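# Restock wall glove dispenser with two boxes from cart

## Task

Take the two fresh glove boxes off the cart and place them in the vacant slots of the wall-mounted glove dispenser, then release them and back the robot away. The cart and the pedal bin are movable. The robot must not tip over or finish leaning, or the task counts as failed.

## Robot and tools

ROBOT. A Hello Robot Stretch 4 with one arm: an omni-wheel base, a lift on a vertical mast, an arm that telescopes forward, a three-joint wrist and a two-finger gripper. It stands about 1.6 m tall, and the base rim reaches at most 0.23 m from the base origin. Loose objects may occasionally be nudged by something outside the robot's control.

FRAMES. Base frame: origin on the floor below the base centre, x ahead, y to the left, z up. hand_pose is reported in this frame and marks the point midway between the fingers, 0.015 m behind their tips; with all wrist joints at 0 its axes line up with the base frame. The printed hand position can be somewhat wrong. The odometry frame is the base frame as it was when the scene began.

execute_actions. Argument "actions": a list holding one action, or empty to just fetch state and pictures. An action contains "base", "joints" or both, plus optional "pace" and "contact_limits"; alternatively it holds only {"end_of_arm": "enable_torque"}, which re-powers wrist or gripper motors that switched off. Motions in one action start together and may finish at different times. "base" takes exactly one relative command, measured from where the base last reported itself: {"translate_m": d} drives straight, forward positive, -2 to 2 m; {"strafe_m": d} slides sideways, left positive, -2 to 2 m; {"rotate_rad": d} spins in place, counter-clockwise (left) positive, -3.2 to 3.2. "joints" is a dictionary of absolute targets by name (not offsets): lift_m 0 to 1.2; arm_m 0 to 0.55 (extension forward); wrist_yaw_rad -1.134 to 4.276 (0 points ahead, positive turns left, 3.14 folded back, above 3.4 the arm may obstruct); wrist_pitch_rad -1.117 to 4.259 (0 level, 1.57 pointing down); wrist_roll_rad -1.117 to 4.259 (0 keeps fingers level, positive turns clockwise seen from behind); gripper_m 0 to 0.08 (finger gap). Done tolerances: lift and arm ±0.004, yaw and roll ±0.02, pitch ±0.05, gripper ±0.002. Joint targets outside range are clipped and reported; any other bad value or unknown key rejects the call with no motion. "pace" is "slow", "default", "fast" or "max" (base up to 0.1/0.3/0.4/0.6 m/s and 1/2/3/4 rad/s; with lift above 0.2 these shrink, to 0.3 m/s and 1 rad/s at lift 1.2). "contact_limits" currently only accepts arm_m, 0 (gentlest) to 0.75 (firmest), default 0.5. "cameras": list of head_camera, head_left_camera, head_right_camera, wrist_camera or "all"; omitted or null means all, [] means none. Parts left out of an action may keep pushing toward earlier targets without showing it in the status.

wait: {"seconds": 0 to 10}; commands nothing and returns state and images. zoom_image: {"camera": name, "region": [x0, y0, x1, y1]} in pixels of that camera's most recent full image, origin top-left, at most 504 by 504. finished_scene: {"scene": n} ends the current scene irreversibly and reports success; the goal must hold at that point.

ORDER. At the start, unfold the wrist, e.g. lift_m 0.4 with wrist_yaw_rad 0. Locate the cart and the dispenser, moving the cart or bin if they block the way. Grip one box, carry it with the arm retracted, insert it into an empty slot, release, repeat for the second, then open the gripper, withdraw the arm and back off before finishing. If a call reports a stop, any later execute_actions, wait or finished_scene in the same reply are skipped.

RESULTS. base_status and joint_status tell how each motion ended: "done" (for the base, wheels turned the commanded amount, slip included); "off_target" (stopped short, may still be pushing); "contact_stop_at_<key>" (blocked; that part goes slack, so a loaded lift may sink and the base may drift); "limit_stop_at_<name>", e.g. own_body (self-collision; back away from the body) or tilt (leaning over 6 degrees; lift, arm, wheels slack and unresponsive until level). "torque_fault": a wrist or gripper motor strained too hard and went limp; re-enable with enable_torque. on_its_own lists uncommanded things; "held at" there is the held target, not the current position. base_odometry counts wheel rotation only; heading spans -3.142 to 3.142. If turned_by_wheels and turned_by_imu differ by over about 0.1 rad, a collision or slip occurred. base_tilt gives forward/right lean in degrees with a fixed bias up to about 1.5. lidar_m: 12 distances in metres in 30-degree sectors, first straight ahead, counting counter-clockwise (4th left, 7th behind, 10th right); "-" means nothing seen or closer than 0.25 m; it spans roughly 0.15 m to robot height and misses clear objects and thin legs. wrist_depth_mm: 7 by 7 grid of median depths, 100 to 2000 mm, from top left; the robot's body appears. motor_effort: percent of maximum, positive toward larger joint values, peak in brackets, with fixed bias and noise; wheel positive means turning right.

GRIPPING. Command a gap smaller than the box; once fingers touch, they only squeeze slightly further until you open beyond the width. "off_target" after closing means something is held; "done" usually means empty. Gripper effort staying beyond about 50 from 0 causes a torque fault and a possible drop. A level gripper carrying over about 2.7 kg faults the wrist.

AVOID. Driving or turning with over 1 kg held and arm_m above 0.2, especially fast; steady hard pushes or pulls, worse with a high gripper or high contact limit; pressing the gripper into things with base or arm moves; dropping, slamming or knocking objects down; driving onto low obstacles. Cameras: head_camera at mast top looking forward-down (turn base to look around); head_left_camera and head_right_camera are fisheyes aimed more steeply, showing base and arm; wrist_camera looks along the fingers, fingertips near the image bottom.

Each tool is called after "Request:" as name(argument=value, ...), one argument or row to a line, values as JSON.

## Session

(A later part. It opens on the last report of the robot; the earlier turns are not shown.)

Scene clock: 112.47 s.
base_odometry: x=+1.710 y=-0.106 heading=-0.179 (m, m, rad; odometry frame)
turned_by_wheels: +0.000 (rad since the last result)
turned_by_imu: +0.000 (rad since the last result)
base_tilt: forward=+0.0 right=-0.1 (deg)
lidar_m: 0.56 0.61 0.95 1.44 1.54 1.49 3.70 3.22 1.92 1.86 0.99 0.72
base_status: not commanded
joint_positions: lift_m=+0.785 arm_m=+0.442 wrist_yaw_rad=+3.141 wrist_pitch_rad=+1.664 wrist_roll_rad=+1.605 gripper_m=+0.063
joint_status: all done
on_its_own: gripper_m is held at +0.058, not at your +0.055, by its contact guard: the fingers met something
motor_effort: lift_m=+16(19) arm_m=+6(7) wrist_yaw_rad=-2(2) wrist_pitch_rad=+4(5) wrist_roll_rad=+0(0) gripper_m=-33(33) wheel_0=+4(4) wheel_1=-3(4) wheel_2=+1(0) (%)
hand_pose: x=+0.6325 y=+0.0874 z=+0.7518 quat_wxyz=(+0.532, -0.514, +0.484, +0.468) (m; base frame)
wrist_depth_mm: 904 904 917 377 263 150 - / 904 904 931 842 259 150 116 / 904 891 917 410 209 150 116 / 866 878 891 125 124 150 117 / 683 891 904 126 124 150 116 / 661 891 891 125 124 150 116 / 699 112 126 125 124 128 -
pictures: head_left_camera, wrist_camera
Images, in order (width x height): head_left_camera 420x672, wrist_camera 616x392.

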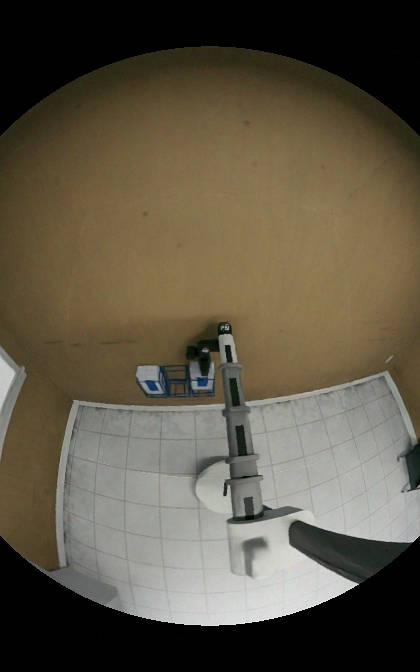

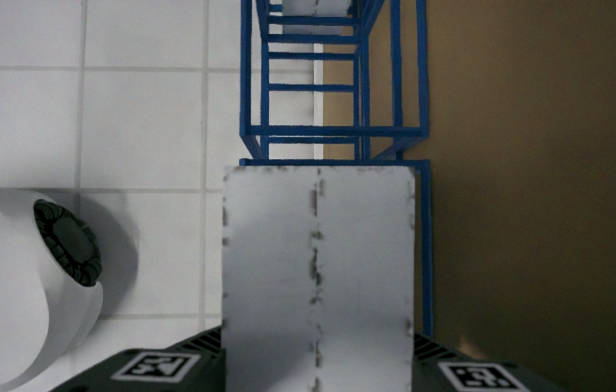

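Request:
execute_actions(
  actions=[
    {"base":{"strafe_m":0.009},"joints":{"lift_m":0.81},"pace":"slow"},
  ],
  cameras=[],
)

Request:
execute_actions(
  actions=[
    {"base":{"strafe_m":-0.008},"pace":"slow"},
  ],
  cameras=[],
)

Request:
execute_actions(
  actions=[
    {"joints":{"lift_m":0.772},"pace":"slow"},
  ],
  cameras=["wrist_camera"],
)

Request:
execute_actions(
  actions=[
    {"joints":{"gripper_m":0.074},"pace":"slow"},
  ],
  cameras=[],
)

Request:
execute_actions(
  actions=[
    {"joints":{"lift_m":0.86}},
  ],
  cameras=["wrist_camera","head_left_camera"],
)

Scene clock: 127.23 s.
base_odometry: x=+1.711 y=-0.097 heading=-0.178 (m, m, rad; odometry frame)
turned_by_wheels: +0.000 (rad since the last result)
turned_by_imu: +0.000 (rad since the last result)
base_tilt: forward=+0.1 right=+0.0 (deg)
lidar_m: 0.58 0.61 0.96 1.42 1.54 1.44 3.68 3.26 1.93 1.88 0.97 0.70
base_status: done
joint_positions: lift_m=+0.810 arm_m=+0.442 wrist_yaw_rad=+3.141 wrist_pitch_rad=+1.664 wrist_roll_rad=+1.605 gripper_m=+0.063
joint_status: all done
on_its_own: gripper_m is held at +0.058, not at your +0.055, by its contact guard: the fingers met something
motor_effort: lift_m=+25(25) arm_m=+7(7) wrist_yaw_rad=-2(2) wrist_pitch_rad=+1(3) wrist_roll_rad=+0(0) gripper_m=-32(34) wheel_0=-2(3) wheel_1=+4(8) wheel_2=+0(0) (%)
hand_pose: x=+0.6327 y=+0.0874 z=+0.7761 quat_wxyz=(+0.532, -0.514, +0.484, +0.468) (m; base frame)
wrist_depth_mm: 931 931 946 394 271 149 - / 931 931 931 654 274 150 116 / 891 931 946 854 231 150 116 / 891 904 946 128 126 151 116 / 699 917 917 127 126 151 116 / 683 917 917 127 125 150 116 / 741 112 127 126 124 128 -
pictures: none
No camera images: the call's "cameras" was empty. Leave "cameras" out to get every camera's image.

Scene clock: 128.03 s.
base_odometry: x=+1.710 y=-0.105 heading=-0.178 (m, m, rad; odometry frame)
turned_by_wheels: +0.000 (rad since the last result)
turned_by_imu: +0.000 (rad since the last result)
base_tilt: forward=+0.0 right=+0.1 (deg)
lidar_m: 0.60 0.62 0.99 1.45 1.53 1.48 3.68 3.22 1.93 1.88 0.98 0.72
base_status: done
joint_positions: lift_m=+0.810 arm_m=+0.442 wrist_yaw_rad=+3.141 wrist_pitch_rad=+1.664 wrist_roll_rad=+1.605 gripper_m=+0.063
joint_status: not commanded
on_its_own: gripper_m is held at +0.058, not at your +0.055, by its contact guard: the fingers met something
motor_effort: lift_m=+25(25) arm_m=+7(7) wrist_yaw_rad=-2(1) wrist_pitch_rad=+2(1) wrist_roll_rad=+0(0) gripper_m=-35(34) wheel_0=+6(5) wheel_1=-3(9) wheel_2=+0(1) (%)
hand_pose: x=+0.6327 y=+0.0874 z=+0.7761 quat_wxyz=(+0.532, -0.514, +0.484, +0.468) (m; base frame)
wrist_depth_mm: 917 931 960 399 273 150 - / 917 917 946 521 274 151 117 / 917 917 946 668 247 151 116 / 904 917 931 126 125 151 117 / 707 917 931 126 124 151 116 / 691 917 917 126 125 151 117 / 732 112 127 126 124 128 -
pictures: none
No camera images: the call's "cameras" was empty. Leave "cameras" out to get every camera's image.

Scene clock: 129.20 s.
base_odometry: x=+1.710 y=-0.105 heading=-0.178 (m, m, rad; odometry frame)
turned_by_wheels: +0.000 (rad since the last result)
turned_by_imu: +0.000 (rad since the last result)
base_tilt: forward=+0.0 right=+0.0 (deg)
lidar_m: 0.56 0.58 0.98 1.44 1.52 1.46 3.68 3.23 1.92 1.88 0.97 0.70
base_status: not commanded
joint_positions: lift_m=+0.772 arm_m=+0.442 wrist_yaw_rad=+3.141 wrist_pitch_rad=+1.664 wrist_roll_rad=+1.605 gripper_m=+0.063
joint_status: all done
on_its_own: gripper_m is held at +0.058, not at your +0.055, by its contact guard: the fingers met something
motor_effort: lift_m=+18(23) arm_m=+7(6) wrist_yaw_rad=-3(5) wrist_pitch_rad=+1(5) wrist_roll_rad=-1(1) gripper_m=-32(34) wheel_0=+6(6) wheel_1=+1(3) wheel_2=+3(3) (%)
hand_pose: x=+0.6327 y=+0.0874 z=+0.7386 quat_wxyz=(+0.532, -0.514, +0.484, +0.468) (m; base frame)
wrist_depth_mm: 904 891 917 399 274 151 120 / 878 904 917 820 276 151 117 / 866 891 904 397 209 151 117 / 866 891 891 127 126 151 117 / 668 878 891 127 125 151 117 / 647 854 878 126 125 151 117 / 699 112 127 126 124 128 -
pictures: wrist_camera
Images, in order (width x height): wrist_camera 616x392.

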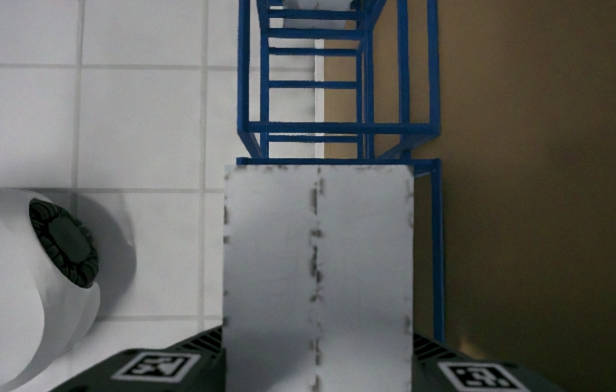

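Scene clock: 130.10 s.
base_odometry: x=+1.710 y=-0.105 heading=-0.178 (m, m, rad; odometry frame)
turned_by_wheels: -0.001 (rad since the last result)
turned_by_imu: -0.001 (rad since the last result)
base_tilt: forward=+0.0 right=+0.1 (deg)
lidar_m: 0.60 0.61 0.97 1.42 1.54 1.46 3.69 3.22 1.94 1.90 1.00 0.70
base_status: not commanded
joint_positions: lift_m=+0.772 arm_m=+0.442 wrist_yaw_rad=+3.140 wrist_pitch_rad=+1.665 wrist_roll_rad=+1.605 gripper_m=+0.074
joint_status: all done
motor_effort: lift_m=+18(18) arm_m=+6(6) wrist_yaw_rad=-1(4) wrist_pitch_rad=-1(2) wrist_roll_rad=-1(1) gripper_m=+3(31) wheel_0=+0(6) wheel_1=+1(1) wheel_2=+1(3) (%)
hand_pose: x=+0.6330 y=+0.0874 z=+0.7387 quat_wxyz=(+0.532, -0.514, +0.484, +0.467) (m; base frame)
wrist_depth_mm: 904 904 917 382 250 148 - / 891 878 904 831 270 148 - / 866 891 891 191 204 149 115 / 878 878 891 151 151 149 116 / 676 866 878 150 150 149 115 / 654 854 866 148 149 149 118 / 699 110 140 147 148 128 -
pictures: none
No camera images: the call's "cameras" was empty. Leave "cameras" out to get every camera's image.

Scene clock: 131.47 s.
base_odometry: x=+1.710 y=-0.105 heading=-0.178 (m, m, rad; odometry frame)
turned_by_wheels: +0.000 (rad since the last result)
turned_by_imu: +0.000 (rad since the last result)
base_tilt: forward=+0.0 right=+0.0 (deg)
lidar_m: 0.58 0.62 0.98 1.44 1.52 1.46 3.68 3.24 1.93 1.86 0.99 0.72
base_status: not commanded
joint_positions: lift_m=+0.860 arm_m=+0.442 wrist_yaw_rad=+3.140 wrist_pitch_rad=+1.665 wrist_roll_rad=+1.605 gripper_m=+0.074
joint_status: all done
motor_effort: lift_m=+23(24) arm_m=+6(6) wrist_yaw_rad=+0(2) wrist_pitch_rad=-2(1) wrist_roll_rad=-2(1) gripper_m=+3(3) wheel_0=+0(0) wheel_1=+1(1) wheel_2=+0(1) (%)
hand_pose: x=+0.6330 y=+0.0874 z=+0.8263 quat_wxyz=(+0.532, -0.514, +0.484, +0.467) (m; base frame)
wrist_depth_mm: 976 991 1008 436 267 148 - / 960 976 991 488 268 148 - / 976 976 976 634 271 150 116 / 854 976 976 241 242 149 116 / 741 946 991 238 239 149 115 / 732 946 960 236 238 149 118 / 741 110 139 236 236 128 -
pictures: head_left_camera, wrist_camera
Images, in order (width x height): head_left_camera 420x672, wrist_camera 616x392.

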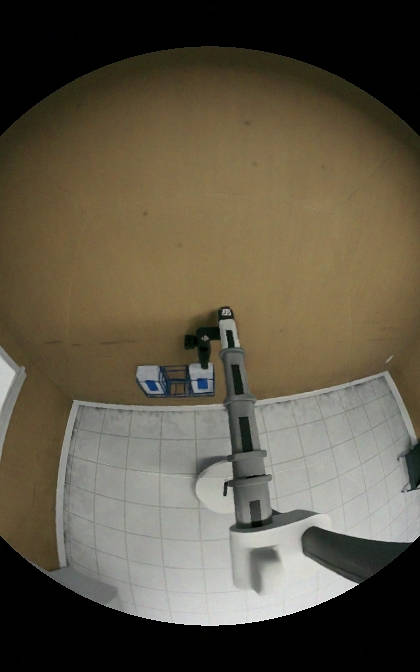

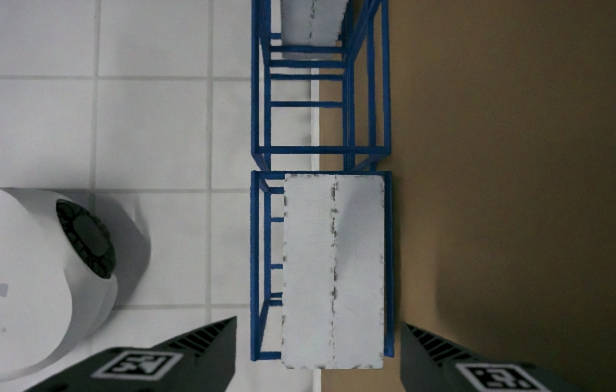

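Request:
execute_actions(
  actions=[
    {"base":{"translate_m":-0.76},"joints":{"arm_m":0.1,"lift_m":1.06,"gripper_m":0.08,"wrist_pitch_rad":1.57,"wrist_roll_rad":1.8}},
  ],
  cameras=[],
)

Request:
execute_actions(
  actions=[
    {"base":{"rotate_rad":-1.64}},
  ],
  cameras=[],
)

Request:
execute_actions(
  actions=[
    {"base":{"translate_m":1.38},"joints":{"arm_m":0.42}},
  ],
  cameras=["wrist_camera","head_left_camera"],
)

Scene clock: 144.83 s.
base_odometry: x=+0.962 y=+0.030 heading=-0.179 (m, m, rad; odometry frame)
turned_by_wheels: +0.000 (rad since the last result)
turned_by_imu: +0.000 (rad since the last result)
base_tilt: forward=-0.1 right=+0.1 (deg)
lidar_m: 1.34 1.40 1.51 1.46 0.96 1.20 2.86 2.94 2.36 1.85 2.11 1.49
base_status: done
joint_positions: lift_m=+1.060 arm_m=+0.101 wrist_yaw_rad=+3.140 wrist_pitch_rad=+1.570 wrist_roll_rad=+1.800 gripper_m=+0.080
joint_status: all done
motor_effort: lift_m=+22(24) arm_m=-6(7) wrist_yaw_rad=+0(0) wrist_pitch_rad=+0(6) wrist_roll_rad=+0(1) gripper_m=+2(3) wheel_0=-3(8) wheel_1=-3(9) wheel_2=+1(8) (%)
hand_pose: x=+0.2719 y=+0.0874 z=+1.0254 quat_wxyz=(+0.554, -0.439, +0.554, +0.439) (m; base frame)
wrist_depth_mm: 1281 1255 1281 1205 1229 1229 1229 / 1255 1229 1255 1205 1205 1205 1160 / 1255 1229 1229 1229 1205 1182 1182 / 1255 1255 1182 1205 1205 1182 1182 / 1205 1229 991 1205 1182 1160 1160 / 1229 1229 976 1160 1205 1182 1138 / 1229 109 151 1160 1160 128 1118
pictures: none
No camera images: the call's "cameras" was empty. Leave "cameras" out to get every camera's image.

Scene clock: 147.27 s.
base_odometry: x=+0.962 y=+0.030 heading=-1.818 (m, m, rad; odometry frame)
turned_by_wheels: -1.639 (rad since the last result)
turned_by_imu: -1.606 (rad since the last result)
base_tilt: forward=+0.1 right=+0.1 (deg)
lidar_m: 1.84 1.89 1.52 1.36 1.37 1.55 1.46 0.95 1.13 2.84 2.92 2.39
base_status: done
joint_positions: lift_m=+1.060 arm_m=+0.101 wrist_yaw_rad=+3.140 wrist_pitch_rad=+1.570 wrist_roll_rad=+1.800 gripper_m=+0.080
joint_status: not commanded
motor_effort: lift_m=+23(22) arm_m=-6(7) wrist_yaw_rad=-1(1) wrist_pitch_rad=+0(0) wrist_roll_rad=-1(1) gripper_m=+2(1) wheel_0=+2(7) wheel_1=+4(11) wheel_2=+3(9) (%)
hand_pose: x=+0.2720 y=+0.0874 z=+1.0254 quat_wxyz=(+0.554, -0.439, +0.554, +0.439) (m; base frame)
wrist_depth_mm: 1255 1281 1255 1205 1229 1205 1229 / 1281 1255 1205 1205 1205 1205 1205 / 1229 1255 1229 1205 1182 1205 1182 / 1229 1205 1205 1205 1182 1205 1160 / 1255 1205 991 1182 1160 1182 1160 / 1229 1182 976 1205 1182 1182 1160 / 1205 109 151 1160 1160 128 1138
pictures: none
No camera images: the call's "cameras" was empty. Leave "cameras" out to get every camera's image.

Scene clock: 153.33 s.
base_odometry: x=+0.625 y=-1.308 heading=-1.818 (m, m, rad; odometry frame)
turned_by_wheels: +0.000 (rad since the last result)
turned_by_imu: -0.001 (rad since the last result)
base_tilt: forward=+0.1 right=+0.1 (deg)
lidar_m: 0.46 0.47 0.65 1.53 1.58 2.03 2.26 2.29 2.89 2.75 1.36 0.94
base_status: done
joint_positions: lift_m=+1.060 arm_m=+0.419 wrist_yaw_rad=+3.140 wrist_pitch_rad=+1.570 wrist_roll_rad=+1.800 gripper_m=+0.080
joint_status: all done
motor_effort: lift_m=+22(22) arm_m=+6(7) wrist_yaw_rad=+1(1) wrist_pitch_rad=-1(0) wrist_roll_rad=-2(1) gripper_m=+1(1) wheel_0=+1(7) wheel_1=+4(11) wheel_2=+0(7) (%)
hand_pose: x=+0.5898 y=+0.0874 z=+1.0254 quat_wxyz=(+0.554, -0.439, +0.554, +0.439) (m; base frame)
wrist_depth_mm: 1229 1281 539 525 525 521 387 / 1281 1229 530 521 521 517 407 / 1255 1255 525 281 517 530 436 / 1255 1255 521 277 512 512 466 / 1229 1008 1060 278 512 707 496 / 1008 976 1060 1182 1182 831 525 / 1205 109 150 1182 1182 128 535
pictures: head_left_camera, wrist_camera
Images, in order (width x height): head_left_camera 420x672, wrist_camera 616x392.

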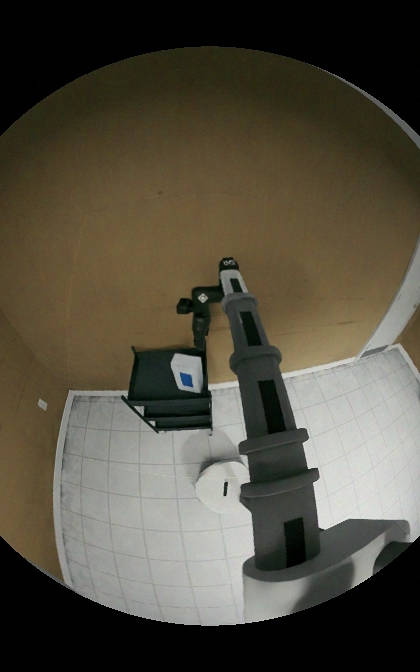

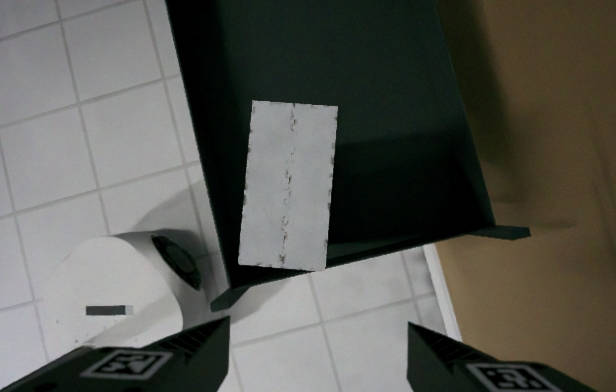

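Request:
execute_actions(
  actions=[
    {"base":{"strafe_m":0.064},"joints":{"arm_m":0.416,"lift_m":0.975,"wrist_roll_rad":1.87}},
  ],
  cameras=["wrist_camera"],
)

Scene clock: 158.33 s.
base_odometry: x=+0.687 y=-1.324 heading=-1.817 (m, m, rad; odometry frame)
turned_by_wheels: +0.000 (rad since the last result)
turned_by_imu: +0.000 (rad since the last result)
base_tilt: forward=+0.0 right=+0.1 (deg)
lidar_m: 0.45 0.48 1.18 1.45 1.53 1.97 2.29 2.28 2.96 2.80 1.35 0.93
base_status: done
joint_positions: lift_m=+0.975 arm_m=+0.417 wrist_yaw_rad=+3.140 wrist_pitch_rad=+1.570 wrist_roll_rad=+1.870 gripper_m=+0.080
joint_status: all done
motor_effort: lift_m=+18(22) arm_m=-6(6) wrist_yaw_rad=+0(1) wrist_pitch_rad=-1(1) wrist_roll_rad=+0(1) gripper_m=+1(2) wheel_0=+0(11) wheel_1=+4(11) wheel_2=+0(1) (%)
hand_pose: x=+0.5880 y=+0.0874 z=+0.9407 quat_wxyz=(+0.569, -0.419, +0.569, +0.420) (m; base frame)
wrist_depth_mm: 1160 449 452 442 439 439 368 / 1160 1138 449 439 436 433 394 / 1160 1160 439 436 430 433 421 / 1182 1118 424 191 430 424 452 / 1118 976 418 190 424 421 459 / 891 904 399 188 413 699 535 / 891 109 151 188 187 128 574
pictures: wrist_camera
Images, in order (width x height): wrist_camera 616x392.

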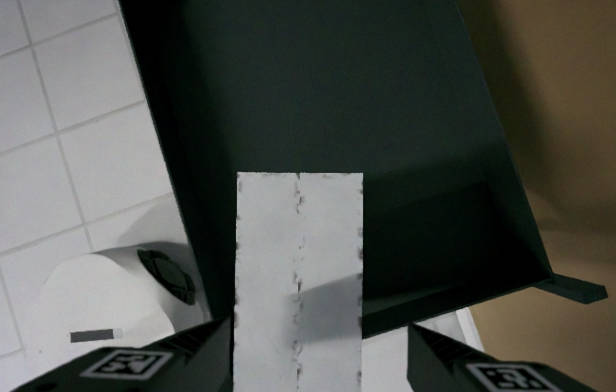

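Request:
execute_actions(
  actions=[
    {"base":{"strafe_m":0.005},"joints":{"arm_m":0.409,"lift_m":0.96}},
  ],
  cameras=["wrist_camera"],
)

Request:
execute_actions(
  actions=[
    {"joints":{"lift_m":0.912},"pace":"slow"},
  ],
  cameras=["wrist_camera"],
)

Request:
execute_actions(
  actions=[
    {"joints":{"gripper_m":0.055}},
  ],
  cameras=[],
)

Request:
execute_actions(
  actions=[
    {"joints":{"lift_m":1.03}},
  ],
  cameras=["wrist_camera"],
)

Scene clock: 168.43 s.
base_odometry: x=+0.692 y=-1.325 heading=-1.817 (m, m, rad; odometry frame)
turned_by_wheels: +0.000 (rad since the last result)
turned_by_imu: +0.000 (rad since the last result)
base_tilt: forward=+0.1 right=+0.0 (deg)
lidar_m: 0.43 0.48 1.18 1.45 1.51 1.98 2.27 2.28 3.00 2.83 1.37 0.93
base_status: done
joint_positions: lift_m=+0.960 arm_m=+0.410 wrist_yaw_rad=+3.140 wrist_pitch_rad=+1.570 wrist_roll_rad=+1.870 gripper_m=+0.080
joint_status: all done
motor_effort: lift_m=+18(17) arm_m=-6(7) wrist_yaw_rad=-2(1) wrist_pitch_rad=-1(1) wrist_roll_rad=+1(1) gripper_m=+2(2) wheel_0=+1(8) wheel_1=-2(10) wheel_2=+0(1) (%)
hand_pose: x=+0.5810 y=+0.0874 z=+0.9257 quat_wxyz=(+0.569, -0.419, +0.569, +0.420) (m; base frame)
wrist_depth_mm: 1160 433 430 427 424 421 377 / 1160 1118 427 421 418 413 404 / 1118 1098 424 421 418 415 436 / 1118 1138 424 177 410 410 436 / 1118 991 421 175 410 407 394 / 891 878 379 174 392 407 539 / 891 109 150 173 171 128 591
pictures: wrist_camera
Images, in order (width x height): wrist_camera 616x392.

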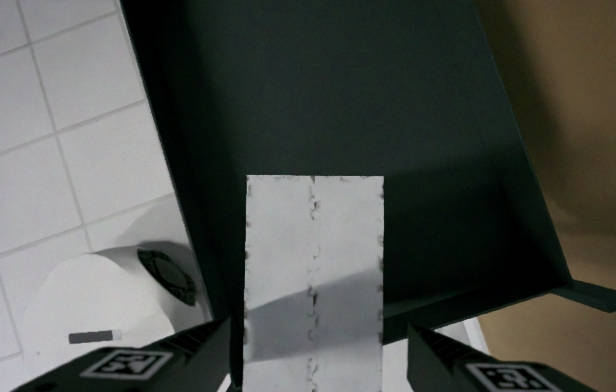

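Scene clock: 169.70 s.
base_odometry: x=+0.692 y=-1.325 heading=-1.817 (m, m, rad; odometry frame)
turned_by_wheels: +0.000 (rad since the last result)
turned_by_imu: +0.000 (rad since the last result)
base_tilt: forward=+0.0 right=+0.0 (deg)
lidar_m: 0.46 0.45 1.19 1.46 1.50 1.96 2.26 2.26 2.96 2.82 1.38 0.96
base_status: not commanded
joint_positions: lift_m=+0.912 arm_m=+0.410 wrist_yaw_rad=+3.140 wrist_pitch_rad=+1.570 wrist_roll_rad=+1.870 gripper_m=+0.080
joint_status: all done
motor_effort: lift_m=+18(17) arm_m=-6(6) wrist_yaw_rad=+1(0) wrist_pitch_rad=-1(1) wrist_roll_rad=-1(0) gripper_m=+2(1) wheel_0=+1(1) wheel_1=-2(2) wheel_2=+0(0) (%)
hand_pose: x=+0.5810 y=+0.0874 z=+0.8778 quat_wxyz=(+0.569, -0.419, +0.569, +0.420) (m; base frame)
wrist_depth_mm: 1098 384 382 375 375 359 375 / 1098 382 377 377 370 368 384 / 1098 1098 377 373 368 366 336 / 1078 1078 129 128 128 364 329 / 1060 991 129 127 127 359 342 / 842 842 127 127 125 351 334 / 831 109 126 125 125 128 585
pictures: wrist_camera
Images, in order (width x height): wrist_camera 616x392.

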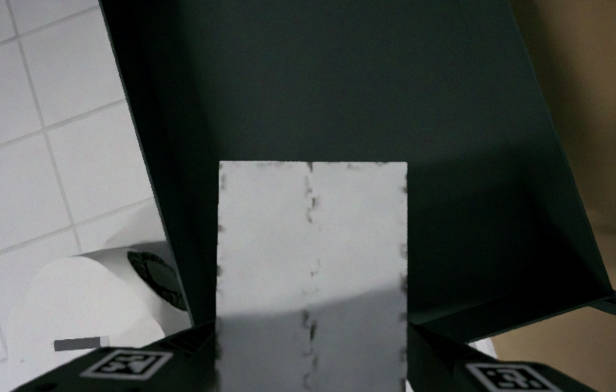

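Scene clock: 170.70 s.
base_odometry: x=+0.692 y=-1.325 heading=-1.817 (m, m, rad; odometry frame)
turned_by_wheels: +0.000 (rad since the last result)
turned_by_imu: +0.000 (rad since the last result)
base_tilt: forward=+0.1 right=+0.1 (deg)
lidar_m: 0.44 0.46 1.19 1.46 1.49 1.97 2.31 2.30 2.99 2.83 1.37 0.95
base_status: not commanded
joint_positions: lift_m=+0.912 arm_m=+0.410 wrist_yaw_rad=+3.140 wrist_pitch_rad=+1.570 wrist_roll_rad=+1.870 gripper_m=+0.061
joint_status: gripper_m off_target (ended at +0.061, target +0.055)
on_its_own: gripper_m is held at +0.057, not at your +0.055, by its contact guard: the fingers met something
motor_effort: lift_m=+18(18) arm_m=-6(6) wrist_yaw_rad=+0(1) wrist_pitch_rad=+0(0) wrist_roll_rad=+0(1) gripper_m=-27(30) wheel_0=+1(1) wheel_1=-2(2) wheel_2=+0(0) (%)
hand_pose: x=+0.5809 y=+0.0874 z=+0.8778 quat_wxyz=(+0.569, -0.419, +0.570, +0.420) (m; base frame)
wrist_depth_mm: 1098 384 382 375 375 357 377 / 1118 379 377 375 373 370 387 / 1078 1078 375 373 366 362 334 / 1078 1078 364 128 128 362 324 / 1060 976 322 127 126 359 342 / 842 820 301 126 126 347 336 / 831 831 125 125 125 301 597
pictures: none
No camera images: the call's "cameras" was empty. Leave "cameras" out to get every camera's image.

Scene clock: 172.23 s.
base_odometry: x=+0.692 y=-1.325 heading=-1.817 (m, m, rad; odometry frame)
turned_by_wheels: +0.000 (rad since the last result)
turned_by_imu: +0.000 (rad since the last result)
base_tilt: forward=+0.1 right=+0.0 (deg)
lidar_m: 0.44 0.48 1.17 1.44 1.48 1.98 2.29 2.28 2.99 2.83 1.37 0.96
base_status: not commanded
joint_positions: lift_m=+1.030 arm_m=+0.410 wrist_yaw_rad=+3.140 wrist_pitch_rad=+1.570 wrist_roll_rad=+1.870 gripper_m=+0.061
joint_status: all done
on_its_own: gripper_m is held at +0.057, not at your +0.055, by its contact guard: the fingers met something
motor_effort: lift_m=+25(28) arm_m=-6(6) wrist_yaw_rad=-2(1) wrist_pitch_rad=+0(0) wrist_roll_rad=+0(0) gripper_m=-25(27) wheel_0=+1(1) wheel_1=-2(2) wheel_2=+0(0) (%)
hand_pose: x=+0.5810 y=+0.0874 z=+0.9952 quat_wxyz=(+0.569, -0.419, +0.569, +0.420) (m; base frame)
wrist_depth_mm: 1229 1205 500 508 492 492 377 / 1205 1229 496 496 492 484 407 / 1182 1255 500 492 484 488 436 / 1205 1182 433 130 129 480 469 / 1205 1025 439 129 128 473 504 / 1205 960 946 127 126 809 554 / 1160 931 126 125 125 759 597
pictures: wrist_camera
Images, in order (width x height): wrist_camera 616x392.

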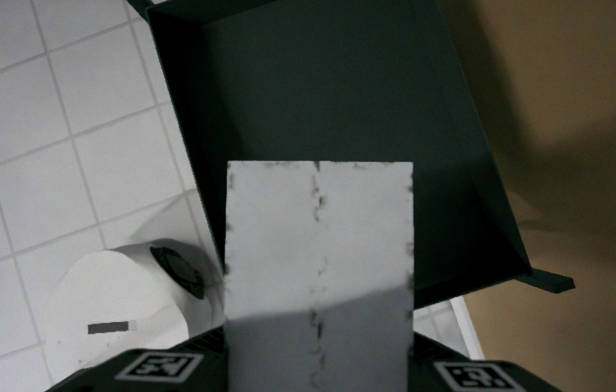

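Request:
execute_actions(
  actions=[
    {"base":{"translate_m":-1.58},"joints":{"arm_m":0.15,"wrist_roll_rad":1.57}},
  ],
  cameras=[],
)

Request:
execute_actions(
  actions=[
    {"base":{"rotate_rad":1.603},"joints":{"wrist_pitch_rad":1.74}},
  ],
  cameras=[],
)

Request:
execute_actions(
  actions=[
    {"base":{"translate_m":0.68},"joints":{"arm_m":0.35,"lift_m":1.02}},
  ],
  cameras=["wrist_camera","head_left_camera"],
)

Scene clock: 186.63 s.
base_odometry: x=+1.078 y=+0.207 heading=-1.818 (m, m, rad; odometry frame)
turned_by_wheels: +0.000 (rad since the last result)
turned_by_imu: -0.001 (rad since the last result)
base_tilt: forward=+0.1 right=+0.1 (deg)
lidar_m: 0.28 0.27 1.45 1.25 1.31 1.33 1.27 0.82 0.86 2.06 2.97 2.62
base_status: done
joint_positions: lift_m=+1.030 arm_m=+0.151 wrist_yaw_rad=+3.140 wrist_pitch_rad=+1.570 wrist_roll_rad=+1.570 gripper_m=+0.061
joint_status: all done
on_its_own: gripper_m is held at +0.057, not at your +0.055, by its contact guard: the fingers met something
motor_effort: lift_m=+25(25) arm_m=-6(7) wrist_yaw_rad=+0(1) wrist_pitch_rad=+0(2) wrist_roll_rad=-1(6) gripper_m=-27(26) wheel_0=-2(6) wheel_1=-3(9) wheel_2=+1(9) (%)
hand_pose: x=+0.3220 y=+0.0874 z=+0.9952 quat_wxyz=(+0.500, -0.500, +0.500, +0.500) (m; base frame)
wrist_depth_mm: 1255 1205 1205 1205 1182 1182 1160 / 1229 1229 1229 1205 1160 1160 1160 / 1205 1182 1160 1182 1160 1160 1138 / 1182 1182 960 130 129 1160 1182 / 1182 960 946 128 128 1160 1138 / 1205 946 946 127 126 1138 1118 / 559 615 126 125 125 1118 1138
pictures: none
No camera images: the call's "cameras" was empty. Leave "cameras" out to get every camera's image.

Scene clock: 188.97 s.
base_odometry: x=+1.078 y=+0.207 heading=-0.215 (m, m, rad; odometry frame)
turned_by_wheels: +1.602 (rad since the last result)
turned_by_imu: +1.569 (rad since the last result)
base_tilt: forward=+0.0 right=+0.1 (deg)
lidar_m: 0.33 0.34 1.31 1.26 0.84 0.91 2.40 2.99 2.58 2.03 2.03 1.44
base_status: done
joint_positions: lift_m=+1.030 arm_m=+0.151 wrist_yaw_rad=+3.140 wrist_pitch_rad=+1.739 wrist_roll_rad=+1.570 gripper_m=+0.061
joint_status: all done
on_its_own: gripper_m is held at +0.057, not at your +0.055, by its contact guard: the fingers met something
motor_effort: lift_m=+24(25) arm_m=-6(6) wrist_yaw_rad=+1(1) wrist_pitch_rad=+3(10) wrist_roll_rad=+0(2) gripper_m=-26(28) wheel_0=-2(7) wheel_1=-5(8) wheel_2=-2(10) (%)
hand_pose: x=+0.3577 y=+0.0873 z=+0.9982 quat_wxyz=(+0.540, -0.540, +0.457, +0.456) (m; base frame)
wrist_depth_mm: 1098 1118 1160 1205 1229 1281 1255 / 1118 1118 1160 1182 1229 1281 1281 / 1060 1118 1160 1160 1205 1281 1255 / 1078 917 1008 129 128 1255 1255 / 878 891 917 128 128 1255 1255 / 854 891 891 127 126 1255 1255 / 1042 878 126 126 125 1229 1255
pictures: none
No camera images: the call's "cameras" was empty. Leave "cameras" out to get every camera's image.

Scene clock: 192.73 s.
base_odometry: x=+1.742 y=+0.062 heading=-0.215 (m, m, rad; odometry frame)
turned_by_wheels: +0.000 (rad since the last result)
turned_by_imu: +0.000 (rad since the last result)
base_tilt: forward=-0.1 right=+0.0 (deg)
lidar_m: 0.51 0.55 0.94 1.25 1.31 1.37 2.52 3.61 2.13 2.04 1.03 0.69
base_status: done
joint_positions: lift_m=+1.020 arm_m=+0.349 wrist_yaw_rad=+3.140 wrist_pitch_rad=+1.739 wrist_roll_rad=+1.570 gripper_m=+0.061
joint_status: all done
on_its_own: gripper_m is held at +0.057, not at your +0.055, by its contact guard: the fingers met something
motor_effort: lift_m=+21(22) arm_m=+6(7) wrist_yaw_rad=-1(2) wrist_pitch_rad=+3(8) wrist_roll_rad=-2(3) gripper_m=-26(27) wheel_0=+3(6) wheel_1=+3(10) wheel_2=-1(9) (%)
hand_pose: x=+0.5554 y=+0.0874 z=+0.9885 quat_wxyz=(+0.540, -0.540, +0.457, +0.456) (m; base frame)
wrist_depth_mm: 1118 1118 1138 1160 449 268 206 / 1060 1118 1138 484 415 271 206 / 1078 1118 1160 445 410 271 206 / 866 1118 1118 129 129 272 206 / 854 960 1138 128 127 272 206 / 842 1060 1098 127 126 271 206 / 1025 1042 126 125 125 231 201
pictures: head_left_camera, wrist_camera
Images, in order (width x height): head_left_camera 420x672, wrist_camera 616x392.

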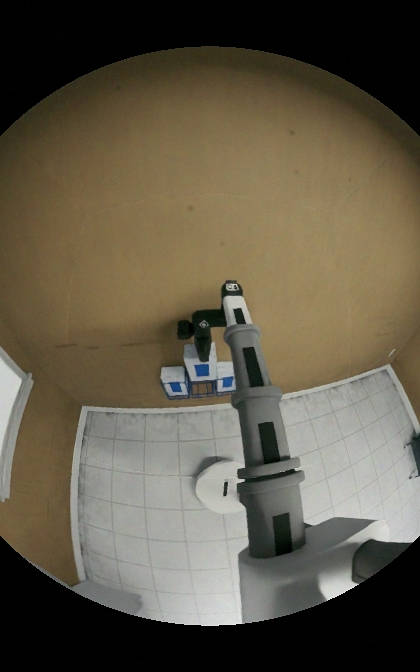

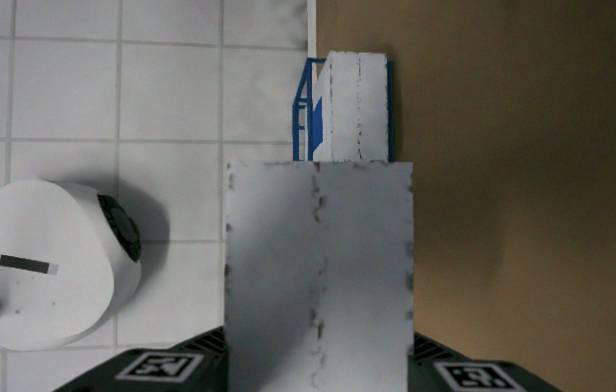

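Request:
execute_actions(
  actions=[
    {"base":{"strafe_m":0.006},"joints":{"arm_m":0.398},"pace":"slow","contact_limits":{"arm_m":0.2}},
  ],
  cameras=[],
)

Request:
execute_actions(
  actions=[
    {"joints":{"lift_m":0.96},"pace":"slow"},
  ],
  cameras=["head_left_camera","wrist_camera"],
)

Request:
zoom_image(
  camera="head_left_camera",
  region=[150,330,250,410],
)

Scene clock: 203.43 s.
base_odometry: x=+1.743 y=+0.068 heading=-0.215 (m, m, rad; odometry frame)
turned_by_wheels: +0.000 (rad since the last result)
turned_by_imu: +0.000 (rad since the last result)
base_tilt: forward=+0.1 right=+0.0 (deg)
lidar_m: 0.56 0.59 0.95 1.26 1.30 1.40 2.49 3.62 2.12 2.04 1.02 0.71
base_status: done
joint_positions: lift_m=+1.020 arm_m=+0.397 wrist_yaw_rad=+3.140 wrist_pitch_rad=+1.739 wrist_roll_rad=+1.570 gripper_m=+0.061
joint_status: all done
on_its_own: gripper_m is held at +0.057, not at your +0.055, by its contact guard: the fingers met something
motor_effort: lift_m=+20(20) arm_m=+7(7) wrist_yaw_rad=-1(1) wrist_pitch_rad=+4(3) wrist_roll_rad=-2(2) gripper_m=-28(26) wheel_0=-4(6) wheel_1=+6(8) wheel_2=+0(2) (%)
contact_limits: arm_m 0.2
hand_pose: x=+0.6034 y=+0.0874 z=+0.9885 quat_wxyz=(+0.540, -0.540, +0.457, +0.456) (m; base frame)
wrist_depth_mm: 1060 1118 1138 891 315 190 148 / 1098 1118 1160 413 317 191 148 / 1078 1098 1118 407 289 190 148 / 854 1078 1098 130 129 191 148 / 866 1098 1118 128 128 192 149 / 854 1098 1118 127 126 191 148 / 1042 1078 126 125 125 163 148
pictures: none
No camera images: the call's "cameras" was empty. Leave "cameras" out to get every camera's image.

Scene clock: 204.80 s.
base_odometry: x=+1.743 y=+0.068 heading=-0.215 (m, m, rad; odometry frame)
turned_by_wheels: +0.000 (rad since the last result)
turned_by_imu: +0.000 (rad since the last result)
base_tilt: forward=+0.0 right=+0.0 (deg)
lidar_m: 0.56 0.61 0.95 1.25 1.30 1.36 2.53 3.61 2.14 2.05 1.02 0.70
base_status: not commanded
joint_positions: lift_m=+0.960 arm_m=+0.397 wrist_yaw_rad=+3.140 wrist_pitch_rad=+1.739 wrist_roll_rad=+1.570 gripper_m=+0.061
joint_status: all done
on_its_own: gripper_m is held at +0.057, not at your +0.055, by its contact guard: the fingers met something
motor_effort: lift_m=+20(22) arm_m=+7(7) wrist_yaw_rad=-1(0) wrist_pitch_rad=+3(3) wrist_roll_rad=-2(2) gripper_m=-27(27) wheel_0=-4(4) wheel_1=+6(6) wheel_2=+0(1) (%)
hand_pose: x=+0.6034 y=+0.0874 z=+0.9286 quat_wxyz=(+0.540, -0.540, +0.457, +0.456) (m; base frame)
wrist_depth_mm: 1042 1060 1118 504 312 190 147 / 1042 1042 1078 351 317 190 148 / 1008 1060 1060 349 290 191 148 / 820 1042 1042 129 129 191 148 / 798 1042 1060 128 128 191 148 / 788 1042 1042 127 126 190 148 / 991 1008 126 125 125 163 148
pictures: head_left_camera, wrist_camera
Images, in order (width x height): head_left_camera 420x672, wrist_camera 616x392.

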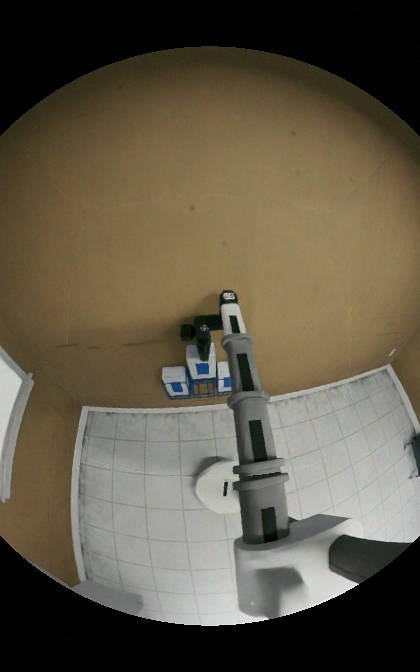

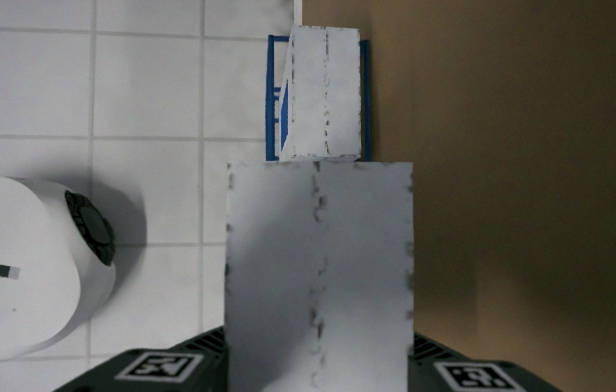

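Region (150, 330, 250, 410) of head_left_camera's 420x672 image, scaled by 5.040, with more detail than that image has; it fills the top 403 rows of this view, and the rest is white.

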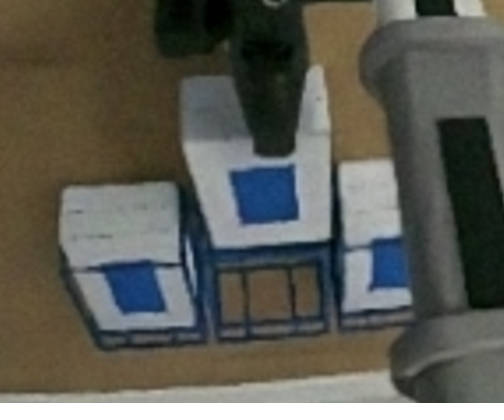

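Request:
execute_actions(
  actions=[
    {"base":{"strafe_m":0.007},"pace":"slow"},
  ],
  cameras=[],
)

Request:
execute_actions(
  actions=[
    {"joints":{"lift_m":0.925},"pace":"slow"},
  ],
  cameras=["head_left_camera"],
)

Request:
zoom_image(
  camera="head_left_camera",
  region=[150,330,250,410],
)

Scene clock: 211.57 s.
base_odometry: x=+1.745 y=+0.074 heading=-0.215 (m, m, rad; odometry frame)
turned_by_wheels: +0.000 (rad since the last result)
turned_by_imu: +0.000 (rad since the last result)
base_tilt: forward=+0.1 right=+0.1 (deg)
lidar_m: 0.55 0.59 0.95 1.23 1.31 1.38 2.47 3.62 2.15 2.06 1.03 0.73
base_status: done
joint_positions: lift_m=+0.960 arm_m=+0.397 wrist_yaw_rad=+3.140 wrist_pitch_rad=+1.739 wrist_roll_rad=+1.570 gripper_m=+0.061
joint_status: not commanded
on_its_own: gripper_m is held at +0.057, not at your +0.055, by its contact guard: the fingers met something
motor_effort: lift_m=+20(20) arm_m=+7(7) wrist_yaw_rad=-1(0) wrist_pitch_rad=+4(4) wrist_roll_rad=-1(3) gripper_m=-27(27) wheel_0=-3(7) wheel_1=+5(7) wheel_2=+0(2) (%)
hand_pose: x=+0.6034 y=+0.0874 z=+0.9286 quat_wxyz=(+0.540, -0.540, +0.457, +0.456) (m; base frame)
wrist_depth_mm: 1042 1060 1098 707 314 190 147 / 1025 1060 1078 347 314 190 147 / 1025 1042 1078 347 289 190 148 / 820 1042 1060 129 129 190 148 / 788 1008 1042 128 128 190 148 / 798 1025 1042 127 126 190 147 / 991 1008 126 126 125 162 147
pictures: none
No camera images: the call's "cameras" was empty. Leave "cameras" out to get every camera's image.

Scene clock: 212.70 s.
base_odometry: x=+1.745 y=+0.074 heading=-0.215 (m, m, rad; odometry frame)
turned_by_wheels: +0.000 (rad since the last result)
turned_by_imu: +0.000 (rad since the last result)
base_tilt: forward=+0.1 right=+0.0 (deg)
lidar_m: 0.58 0.59 0.92 1.25 1.31 1.37 2.46 3.62 2.15 2.07 1.03 0.73
base_status: not commanded
joint_positions: lift_m=+0.925 arm_m=+0.397 wrist_yaw_rad=+3.140 wrist_pitch_rad=+1.739 wrist_roll_rad=+1.570 gripper_m=+0.061
joint_status: all done
on_its_own: gripper_m is held at +0.057, not at your +0.055, by its contact guard: the fingers met something
motor_effort: lift_m=+20(21) arm_m=+7(7) wrist_yaw_rad=+0(1) wrist_pitch_rad=+3(4) wrist_roll_rad=-1(2) gripper_m=-26(26) wheel_0=-3(3) wheel_1=+5(5) wheel_2=+0(0) (%)
hand_pose: x=+0.6034 y=+0.0874 z=+0.8936 quat_wxyz=(+0.540, -0.540, +0.457, +0.456) (m; base frame)
wrist_depth_mm: 991 1042 1060 315 314 190 147 / 991 1025 1025 315 314 189 148 / 991 1008 1060 312 289 190 148 / 809 1008 1025 129 128 190 148 / 768 976 1008 128 127 191 148 / 759 991 1008 126 126 191 148 / 960 960 125 125 125 162 147
pictures: head_left_camera
Images, in order (width x height): head_left_camera 420x672.

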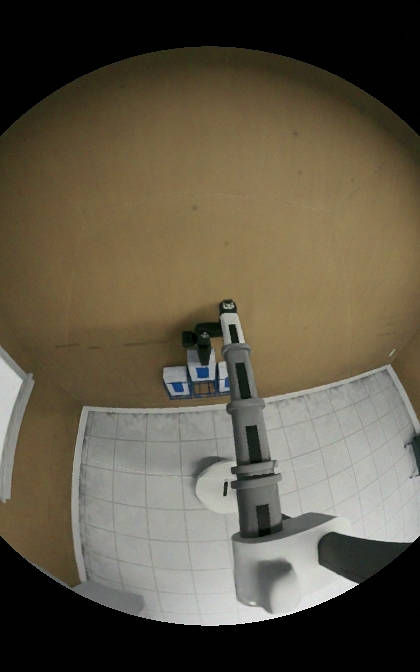

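Region (150, 330, 250, 410) of head_left_camera's 420x672 image, scaled by 5.040, with more detail than that image has; it fills the top 403 rows of this view, and the rest is white.

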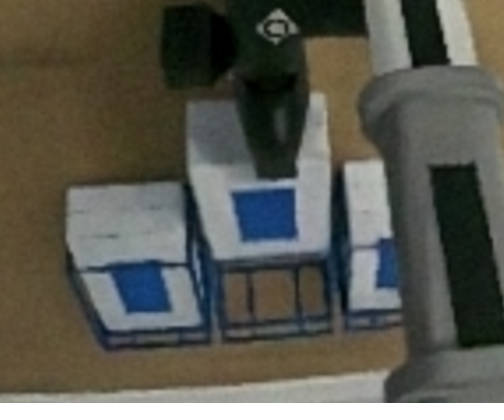

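Clean.

Request:
execute_actions(
  actions=[
    {"joints":{"lift_m":0.875,"arm_m":0.405},"pace":"slow","contact_limits":{"arm_m":0.2}},
  ],
  cameras=[],
)

Request:
execute_actions(
  actions=[
    {"joints":{"lift_m":0.86,"arm_m":0.42,"wrist_pitch_rad":1.705},"pace":"slow","contact_limits":{"arm_m":0.2}},
  ],
  cameras=[],
)

Request:
execute_actions(
  actions=[
    {"joints":{"lift_m":0.82,"arm_m":0.437,"wrist_pitch_rad":1.665},"pace":"slow","contact_limits":{"arm_m":0.2}},
  ],
  cameras=["wrist_camera","head_left_camera"],
)

Request:
zoom_image(
  camera="head_left_camera",
  region=[150,330,250,410],
)

Scene clock: 223.27 s.
base_odometry: x=+1.745 y=+0.074 heading=-0.215 (m, m, rad; odometry frame)
turned_by_wheels: +0.000 (rad since the last result)
turned_by_imu: +0.000 (rad since the last result)
base_tilt: forward=+0.1 right=+0.1 (deg)
lidar_m: 0.57 0.60 0.93 1.25 1.33 1.38 2.49 3.62 2.13 2.06 1.06 0.71
base_status: not commanded
joint_positions: lift_m=+0.875 arm_m=+0.404 wrist_yaw_rad=+3.140 wrist_pitch_rad=+1.739 wrist_roll_rad=+1.570 gripper_m=+0.061
joint_status: all done
on_its_own: gripper_m is held at +0.057, not at your +0.055, by its contact guard: the fingers met something
motor_effort: lift_m=+20(20) arm_m=+7(7) wrist_yaw_rad=-1(1) wrist_pitch_rad=+4(4) wrist_roll_rad=-2(2) gripper_m=-27(26) wheel_0=-3(2) wheel_1=+5(5) wheel_2=+0(0) (%)
contact_limits: arm_m 0.2
hand_pose: x=+0.6104 y=+0.0874 z=+0.8436 quat_wxyz=(+0.540, -0.540, +0.457, +0.456) (m; base frame)
wrist_depth_mm: 976 976 991 264 265 179 142 / 931 946 991 260 265 178 142 / 931 960 960 260 264 179 142 / 809 946 976 129 129 179 142 / 723 946 960 128 127 179 142 / 715 946 960 126 126 178 142 / 904 931 126 125 125 152 -
pictures: none
No camera images: the call's "cameras" was empty. Leave "cameras" out to get every camera's image.

Scene clock: 224.33 s.
base_odometry: x=+1.745 y=+0.074 heading=-0.215 (m, m, rad; odometry frame)
turned_by_wheels: +0.000 (rad since the last result)
turned_by_imu: +0.000 (rad since the last result)
base_tilt: forward=+0.1 right=+0.0 (deg)
lidar_m: 0.58 0.61 0.96 1.24 1.30 1.37 2.50 3.66 2.12 2.06 1.03 0.72
base_status: not commanded
joint_positions: lift_m=+0.860 arm_m=+0.419 wrist_yaw_rad=+3.140 wrist_pitch_rad=+1.704 wrist_roll_rad=+1.570 gripper_m=+0.061
joint_status: all done
on_its_own: gripper_m is held at +0.057, not at your +0.055, by its contact guard: the fingers met something
motor_effort: lift_m=+20(21) arm_m=+7(7) wrist_yaw_rad=-2(0) wrist_pitch_rad=+2(11) wrist_roll_rad=+0(1) gripper_m=-26(26) wheel_0=-2(3) wheel_1=+5(5) wheel_2=+0(1) (%)
contact_limits: arm_m 0.2
hand_pose: x=+0.6181 y=+0.0874 z=+0.8275 quat_wxyz=(+0.532, -0.532, +0.466, +0.465) (m; base frame)
wrist_depth_mm: 946 976 991 245 249 165 129 / 931 991 991 244 246 166 130 / 917 960 960 243 244 166 131 / 798 931 976 129 129 167 131 / 723 946 960 128 127 167 131 / 723 960 946 127 126 167 131 / 891 917 126 125 125 141 -
pictures: none
No camera images: the call's "cameras" was empty. Leave "cameras" out to get every camera's image.

Scene clock: 225.50 s.
base_odometry: x=+1.745 y=+0.074 heading=-0.215 (m, m, rad; odometry frame)
turned_by_wheels: +0.000 (rad since the last result)
turned_by_imu: +0.000 (rad since the last result)
base_tilt: forward=+0.1 right=+0.1 (deg)
lidar_m: 0.57 0.60 0.94 1.26 1.29 1.36 2.48 3.62 2.10 2.06 1.01 0.72
base_status: not commanded
joint_positions: lift_m=+0.820 arm_m=+0.436 wrist_yaw_rad=+3.140 wrist_pitch_rad=+1.665 wrist_roll_rad=+1.570 gripper_m=+0.061
joint_status: all done
on_its_own: gripper_m is held at +0.057, not at your +0.055, by its contact guard: the fingers met something
motor_effort: lift_m=+20(20) arm_m=+7(8) wrist_yaw_rad=+0(1) wrist_pitch_rad=+0(12) wrist_roll_rad=-2(2) gripper_m=-26(27) wheel_0=-2(2) wheel_1=+5(5) wheel_2=+0(0) (%)
contact_limits: arm_m 0.2
hand_pose: x=+0.6268 y=+0.0874 z=+0.7865 quat_wxyz=(+0.523, -0.523, +0.476, +0.476) (m; base frame)
wrist_depth_mm: 931 976 976 203 204 149 - / 946 931 946 201 202 149 116 / 931 946 946 202 204 150 116 / 768 931 946 129 129 150 116 / 699 931 931 128 128 150 117 / 699 931 917 127 126 150 116 / 891 904 126 125 125 127 -
pictures: head_left_camera, wrist_camera
Images, in order (width x height): head_left_camera 420x672, wrist_camera 616x392.

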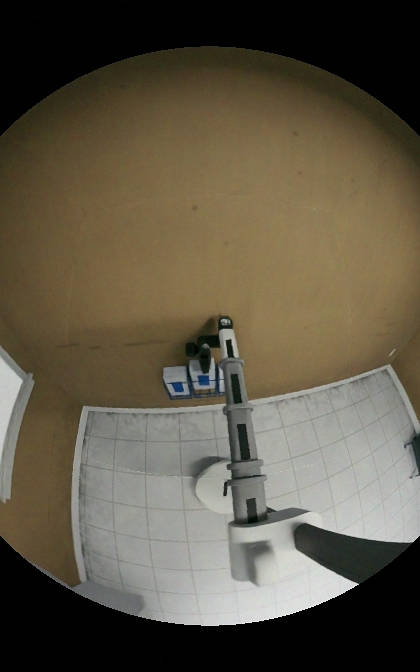

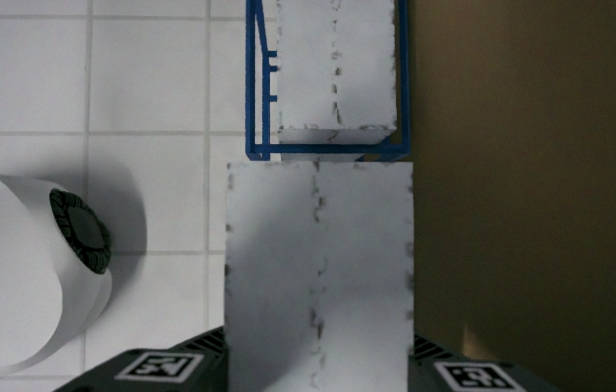

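Region (150, 330, 250, 410) of head_left_camera's 420x672 image, scaled by 5.040, with more detail than that image has; it fills the top 403 rows of this view, and the rest is white.

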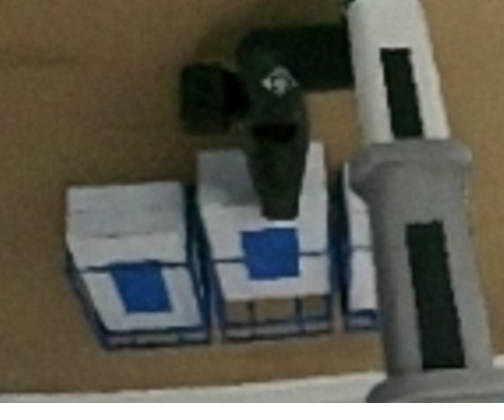

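Request:
execute_actions(
  actions=[
    {"joints":{"lift_m":0.772},"pace":"slow"},
  ],
  cameras=[],
)

Request:
execute_actions(
  actions=[
    {"joints":{"gripper_m":0.074},"pace":"slow"},
  ],
  cameras=[],
)

Request:
execute_actions(
  actions=[
    {"joints":{"lift_m":0.85}},
  ],
  cameras=["wrist_camera"],
)

Scene clock: 231.63 s.
base_odometry: x=+1.745 y=+0.074 heading=-0.215 (m, m, rad; odometry frame)
turned_by_wheels: +0.000 (rad since the last result)
turned_by_imu: +0.000 (rad since the last result)
base_tilt: forward=-0.1 right=+0.1 (deg)
lidar_m: 0.56 0.60 0.95 1.25 1.29 1.33 2.49 3.62 2.13 2.07 1.03 0.71
base_status: not commanded
joint_positions: lift_m=+0.772 arm_m=+0.436 wrist_yaw_rad=+3.140 wrist_pitch_rad=+1.664 wrist_roll_rad=+1.570 gripper_m=+0.061
joint_status: all done
on_its_own: gripper_m is held at +0.057, not at your +0.055, by its contact guard: the fingers met something
motor_effort: lift_m=+20(22) arm_m=+6(7) wrist_yaw_rad=-1(1) wrist_pitch_rad=+1(1) wrist_roll_rad=-2(1) gripper_m=-25(26) wheel_0=-2(2) wheel_1=+5(5) wheel_2=+0(1) (%)
hand_pose: x=+0.6268 y=+0.0874 z=+0.7385 quat_wxyz=(+0.523, -0.523, +0.476, +0.476) (m; base frame)
wrist_depth_mm: 904 891 931 153 155 149 - / 878 891 904 152 154 150 116 / 866 878 891 188 193 150 116 / 768 878 891 128 128 150 116 / 661 878 866 127 126 151 116 / 654 878 866 126 126 150 116 / 854 866 126 125 125 127 -
pictures: none
No camera images: the call's "cameras" was empty. Leave "cameras" out to get every camera's image.

Scene clock: 232.53 s.
base_odometry: x=+1.745 y=+0.074 heading=-0.215 (m, m, rad; odometry frame)
turned_by_wheels: +0.000 (rad since the last result)
turned_by_imu: +0.000 (rad since the last result)
base_tilt: forward=+0.0 right=+0.1 (deg)
lidar_m: 0.56 0.59 0.96 1.25 1.28 1.37 2.46 3.62 2.13 2.07 1.01 0.71
base_status: not commanded
joint_positions: lift_m=+0.772 arm_m=+0.436 wrist_yaw_rad=+3.140 wrist_pitch_rad=+1.665 wrist_roll_rad=+1.570 gripper_m=+0.074
joint_status: all done
motor_effort: lift_m=+20(20) arm_m=+6(6) wrist_yaw_rad=-1(1) wrist_pitch_rad=+1(1) wrist_roll_rad=-2(2) gripper_m=+2(28) wheel_0=-2(2) wheel_1=+5(5) wheel_2=+0(0) (%)
hand_pose: x=+0.6268 y=+0.0874 z=+0.7385 quat_wxyz=(+0.523, -0.523, +0.476, +0.476) (m; base frame)
wrist_depth_mm: 891 891 904 154 157 148 - / 904 878 904 154 156 148 - / 878 891 878 232 220 149 115 / 768 878 891 152 152 148 115 / 668 866 878 151 151 149 115 / 647 866 878 149 150 150 115 / 831 110 139 148 148 128 -
pictures: none
No camera images: the call's "cameras" was empty. Leave "cameras" out to get every camera's image.

Scene clock: 233.83 s.
base_odometry: x=+1.745 y=+0.074 heading=-0.215 (m, m, rad; odometry frame)
turned_by_wheels: +0.000 (rad since the last result)
turned_by_imu: +0.000 (rad since the last result)
base_tilt: forward=+0.0 right=+0.0 (deg)
lidar_m: 0.57 0.61 0.97 1.26 1.31 1.38 2.45 3.65 2.13 2.05 1.02 0.72
base_status: not commanded
joint_positions: lift_m=+0.850 arm_m=+0.436 wrist_yaw_rad=+3.140 wrist_pitch_rad=+1.665 wrist_roll_rad=+1.570 gripper_m=+0.074
joint_status: all done
motor_effort: lift_m=+23(25) arm_m=+7(7) wrist_yaw_rad=-1(0) wrist_pitch_rad=+0(1) wrist_roll_rad=-1(3) gripper_m=+0(3) wheel_0=-2(2) wheel_1=+5(5) wheel_2=+0(0) (%)
hand_pose: x=+0.6268 y=+0.0874 z=+0.8163 quat_wxyz=(+0.523, -0.523, +0.476, +0.476) (m; base frame)
wrist_depth_mm: 960 991 991 236 237 148 - / 960 960 991 234 235 148 - / 946 976 976 234 242 149 115 / 768 960 960 230 232 150 115 / 732 976 960 229 230 150 116 / 723 946 946 229 227 150 116 / 866 110 140 225 226 128 -
pictures: wrist_camera
Images, in order (width x height): wrist_camera 616x392.

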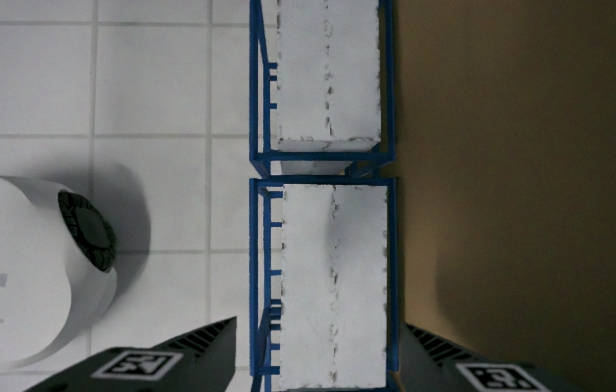

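Request:
execute_actions(
  actions=[
    {"base":{"translate_m":-0.4},"joints":{"arm_m":0.0},"pace":"fast"},
  ],
  cameras=["head_camera"],
)

Request:
finished_scene(
  scene=2,
)

Scene clock: 242.43 s.
base_odometry: x=+1.354 y=+0.160 heading=-0.215 (m, m, rad; odometry frame)
turned_by_wheels: +0.000 (rad since the last result)
turned_by_imu: -0.001 (rad since the last result)
base_tilt: forward=+0.0 right=+0.1 (deg)
lidar_m: 0.98 0.99 1.31 1.23 1.16 1.01 2.39 3.28 2.58 2.02 1.61 1.13
base_status: done
joint_positions: lift_m=+0.850 arm_m=+0.001 wrist_yaw_rad=+3.140 wrist_pitch_rad=+1.664 wrist_roll_rad=+1.570 gripper_m=+0.074
joint_status: all done
motor_effort: lift_m=+22(23) arm_m=-7(7) wrist_yaw_rad=-1(1) wrist_pitch_rad=+2(1) wrist_roll_rad=-1(2) gripper_m=+1(2) wheel_0=-2(7) wheel_1=-3(13) wheel_2=+0(12) (%)
hand_pose: x=+0.1920 y=+0.0874 z=+0.8163 quat_wxyz=(+0.523, -0.523, +0.476, +0.476) (m; base frame)
wrist_depth_mm: 960 976 991 1008 1025 1025 1060 / 960 960 976 991 1025 1025 1060 / 946 976 991 991 1008 1025 1060 / 931 976 750 991 976 1008 1025 / 946 741 750 960 991 1025 1060 / 931 741 750 976 991 976 1025 / 946 110 139 976 991 132 1008
pictures: head_camera
Images, in order (width x height): head_camera 420x560.

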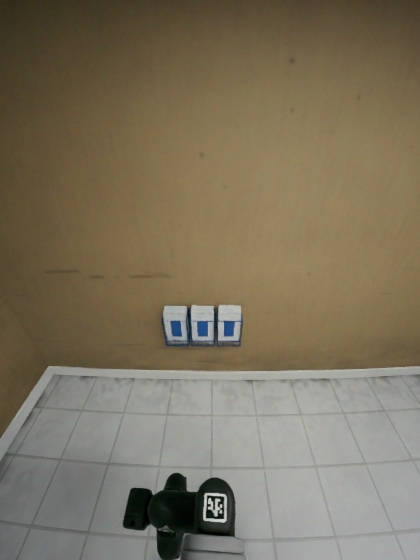

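The scene is finished: the task was done.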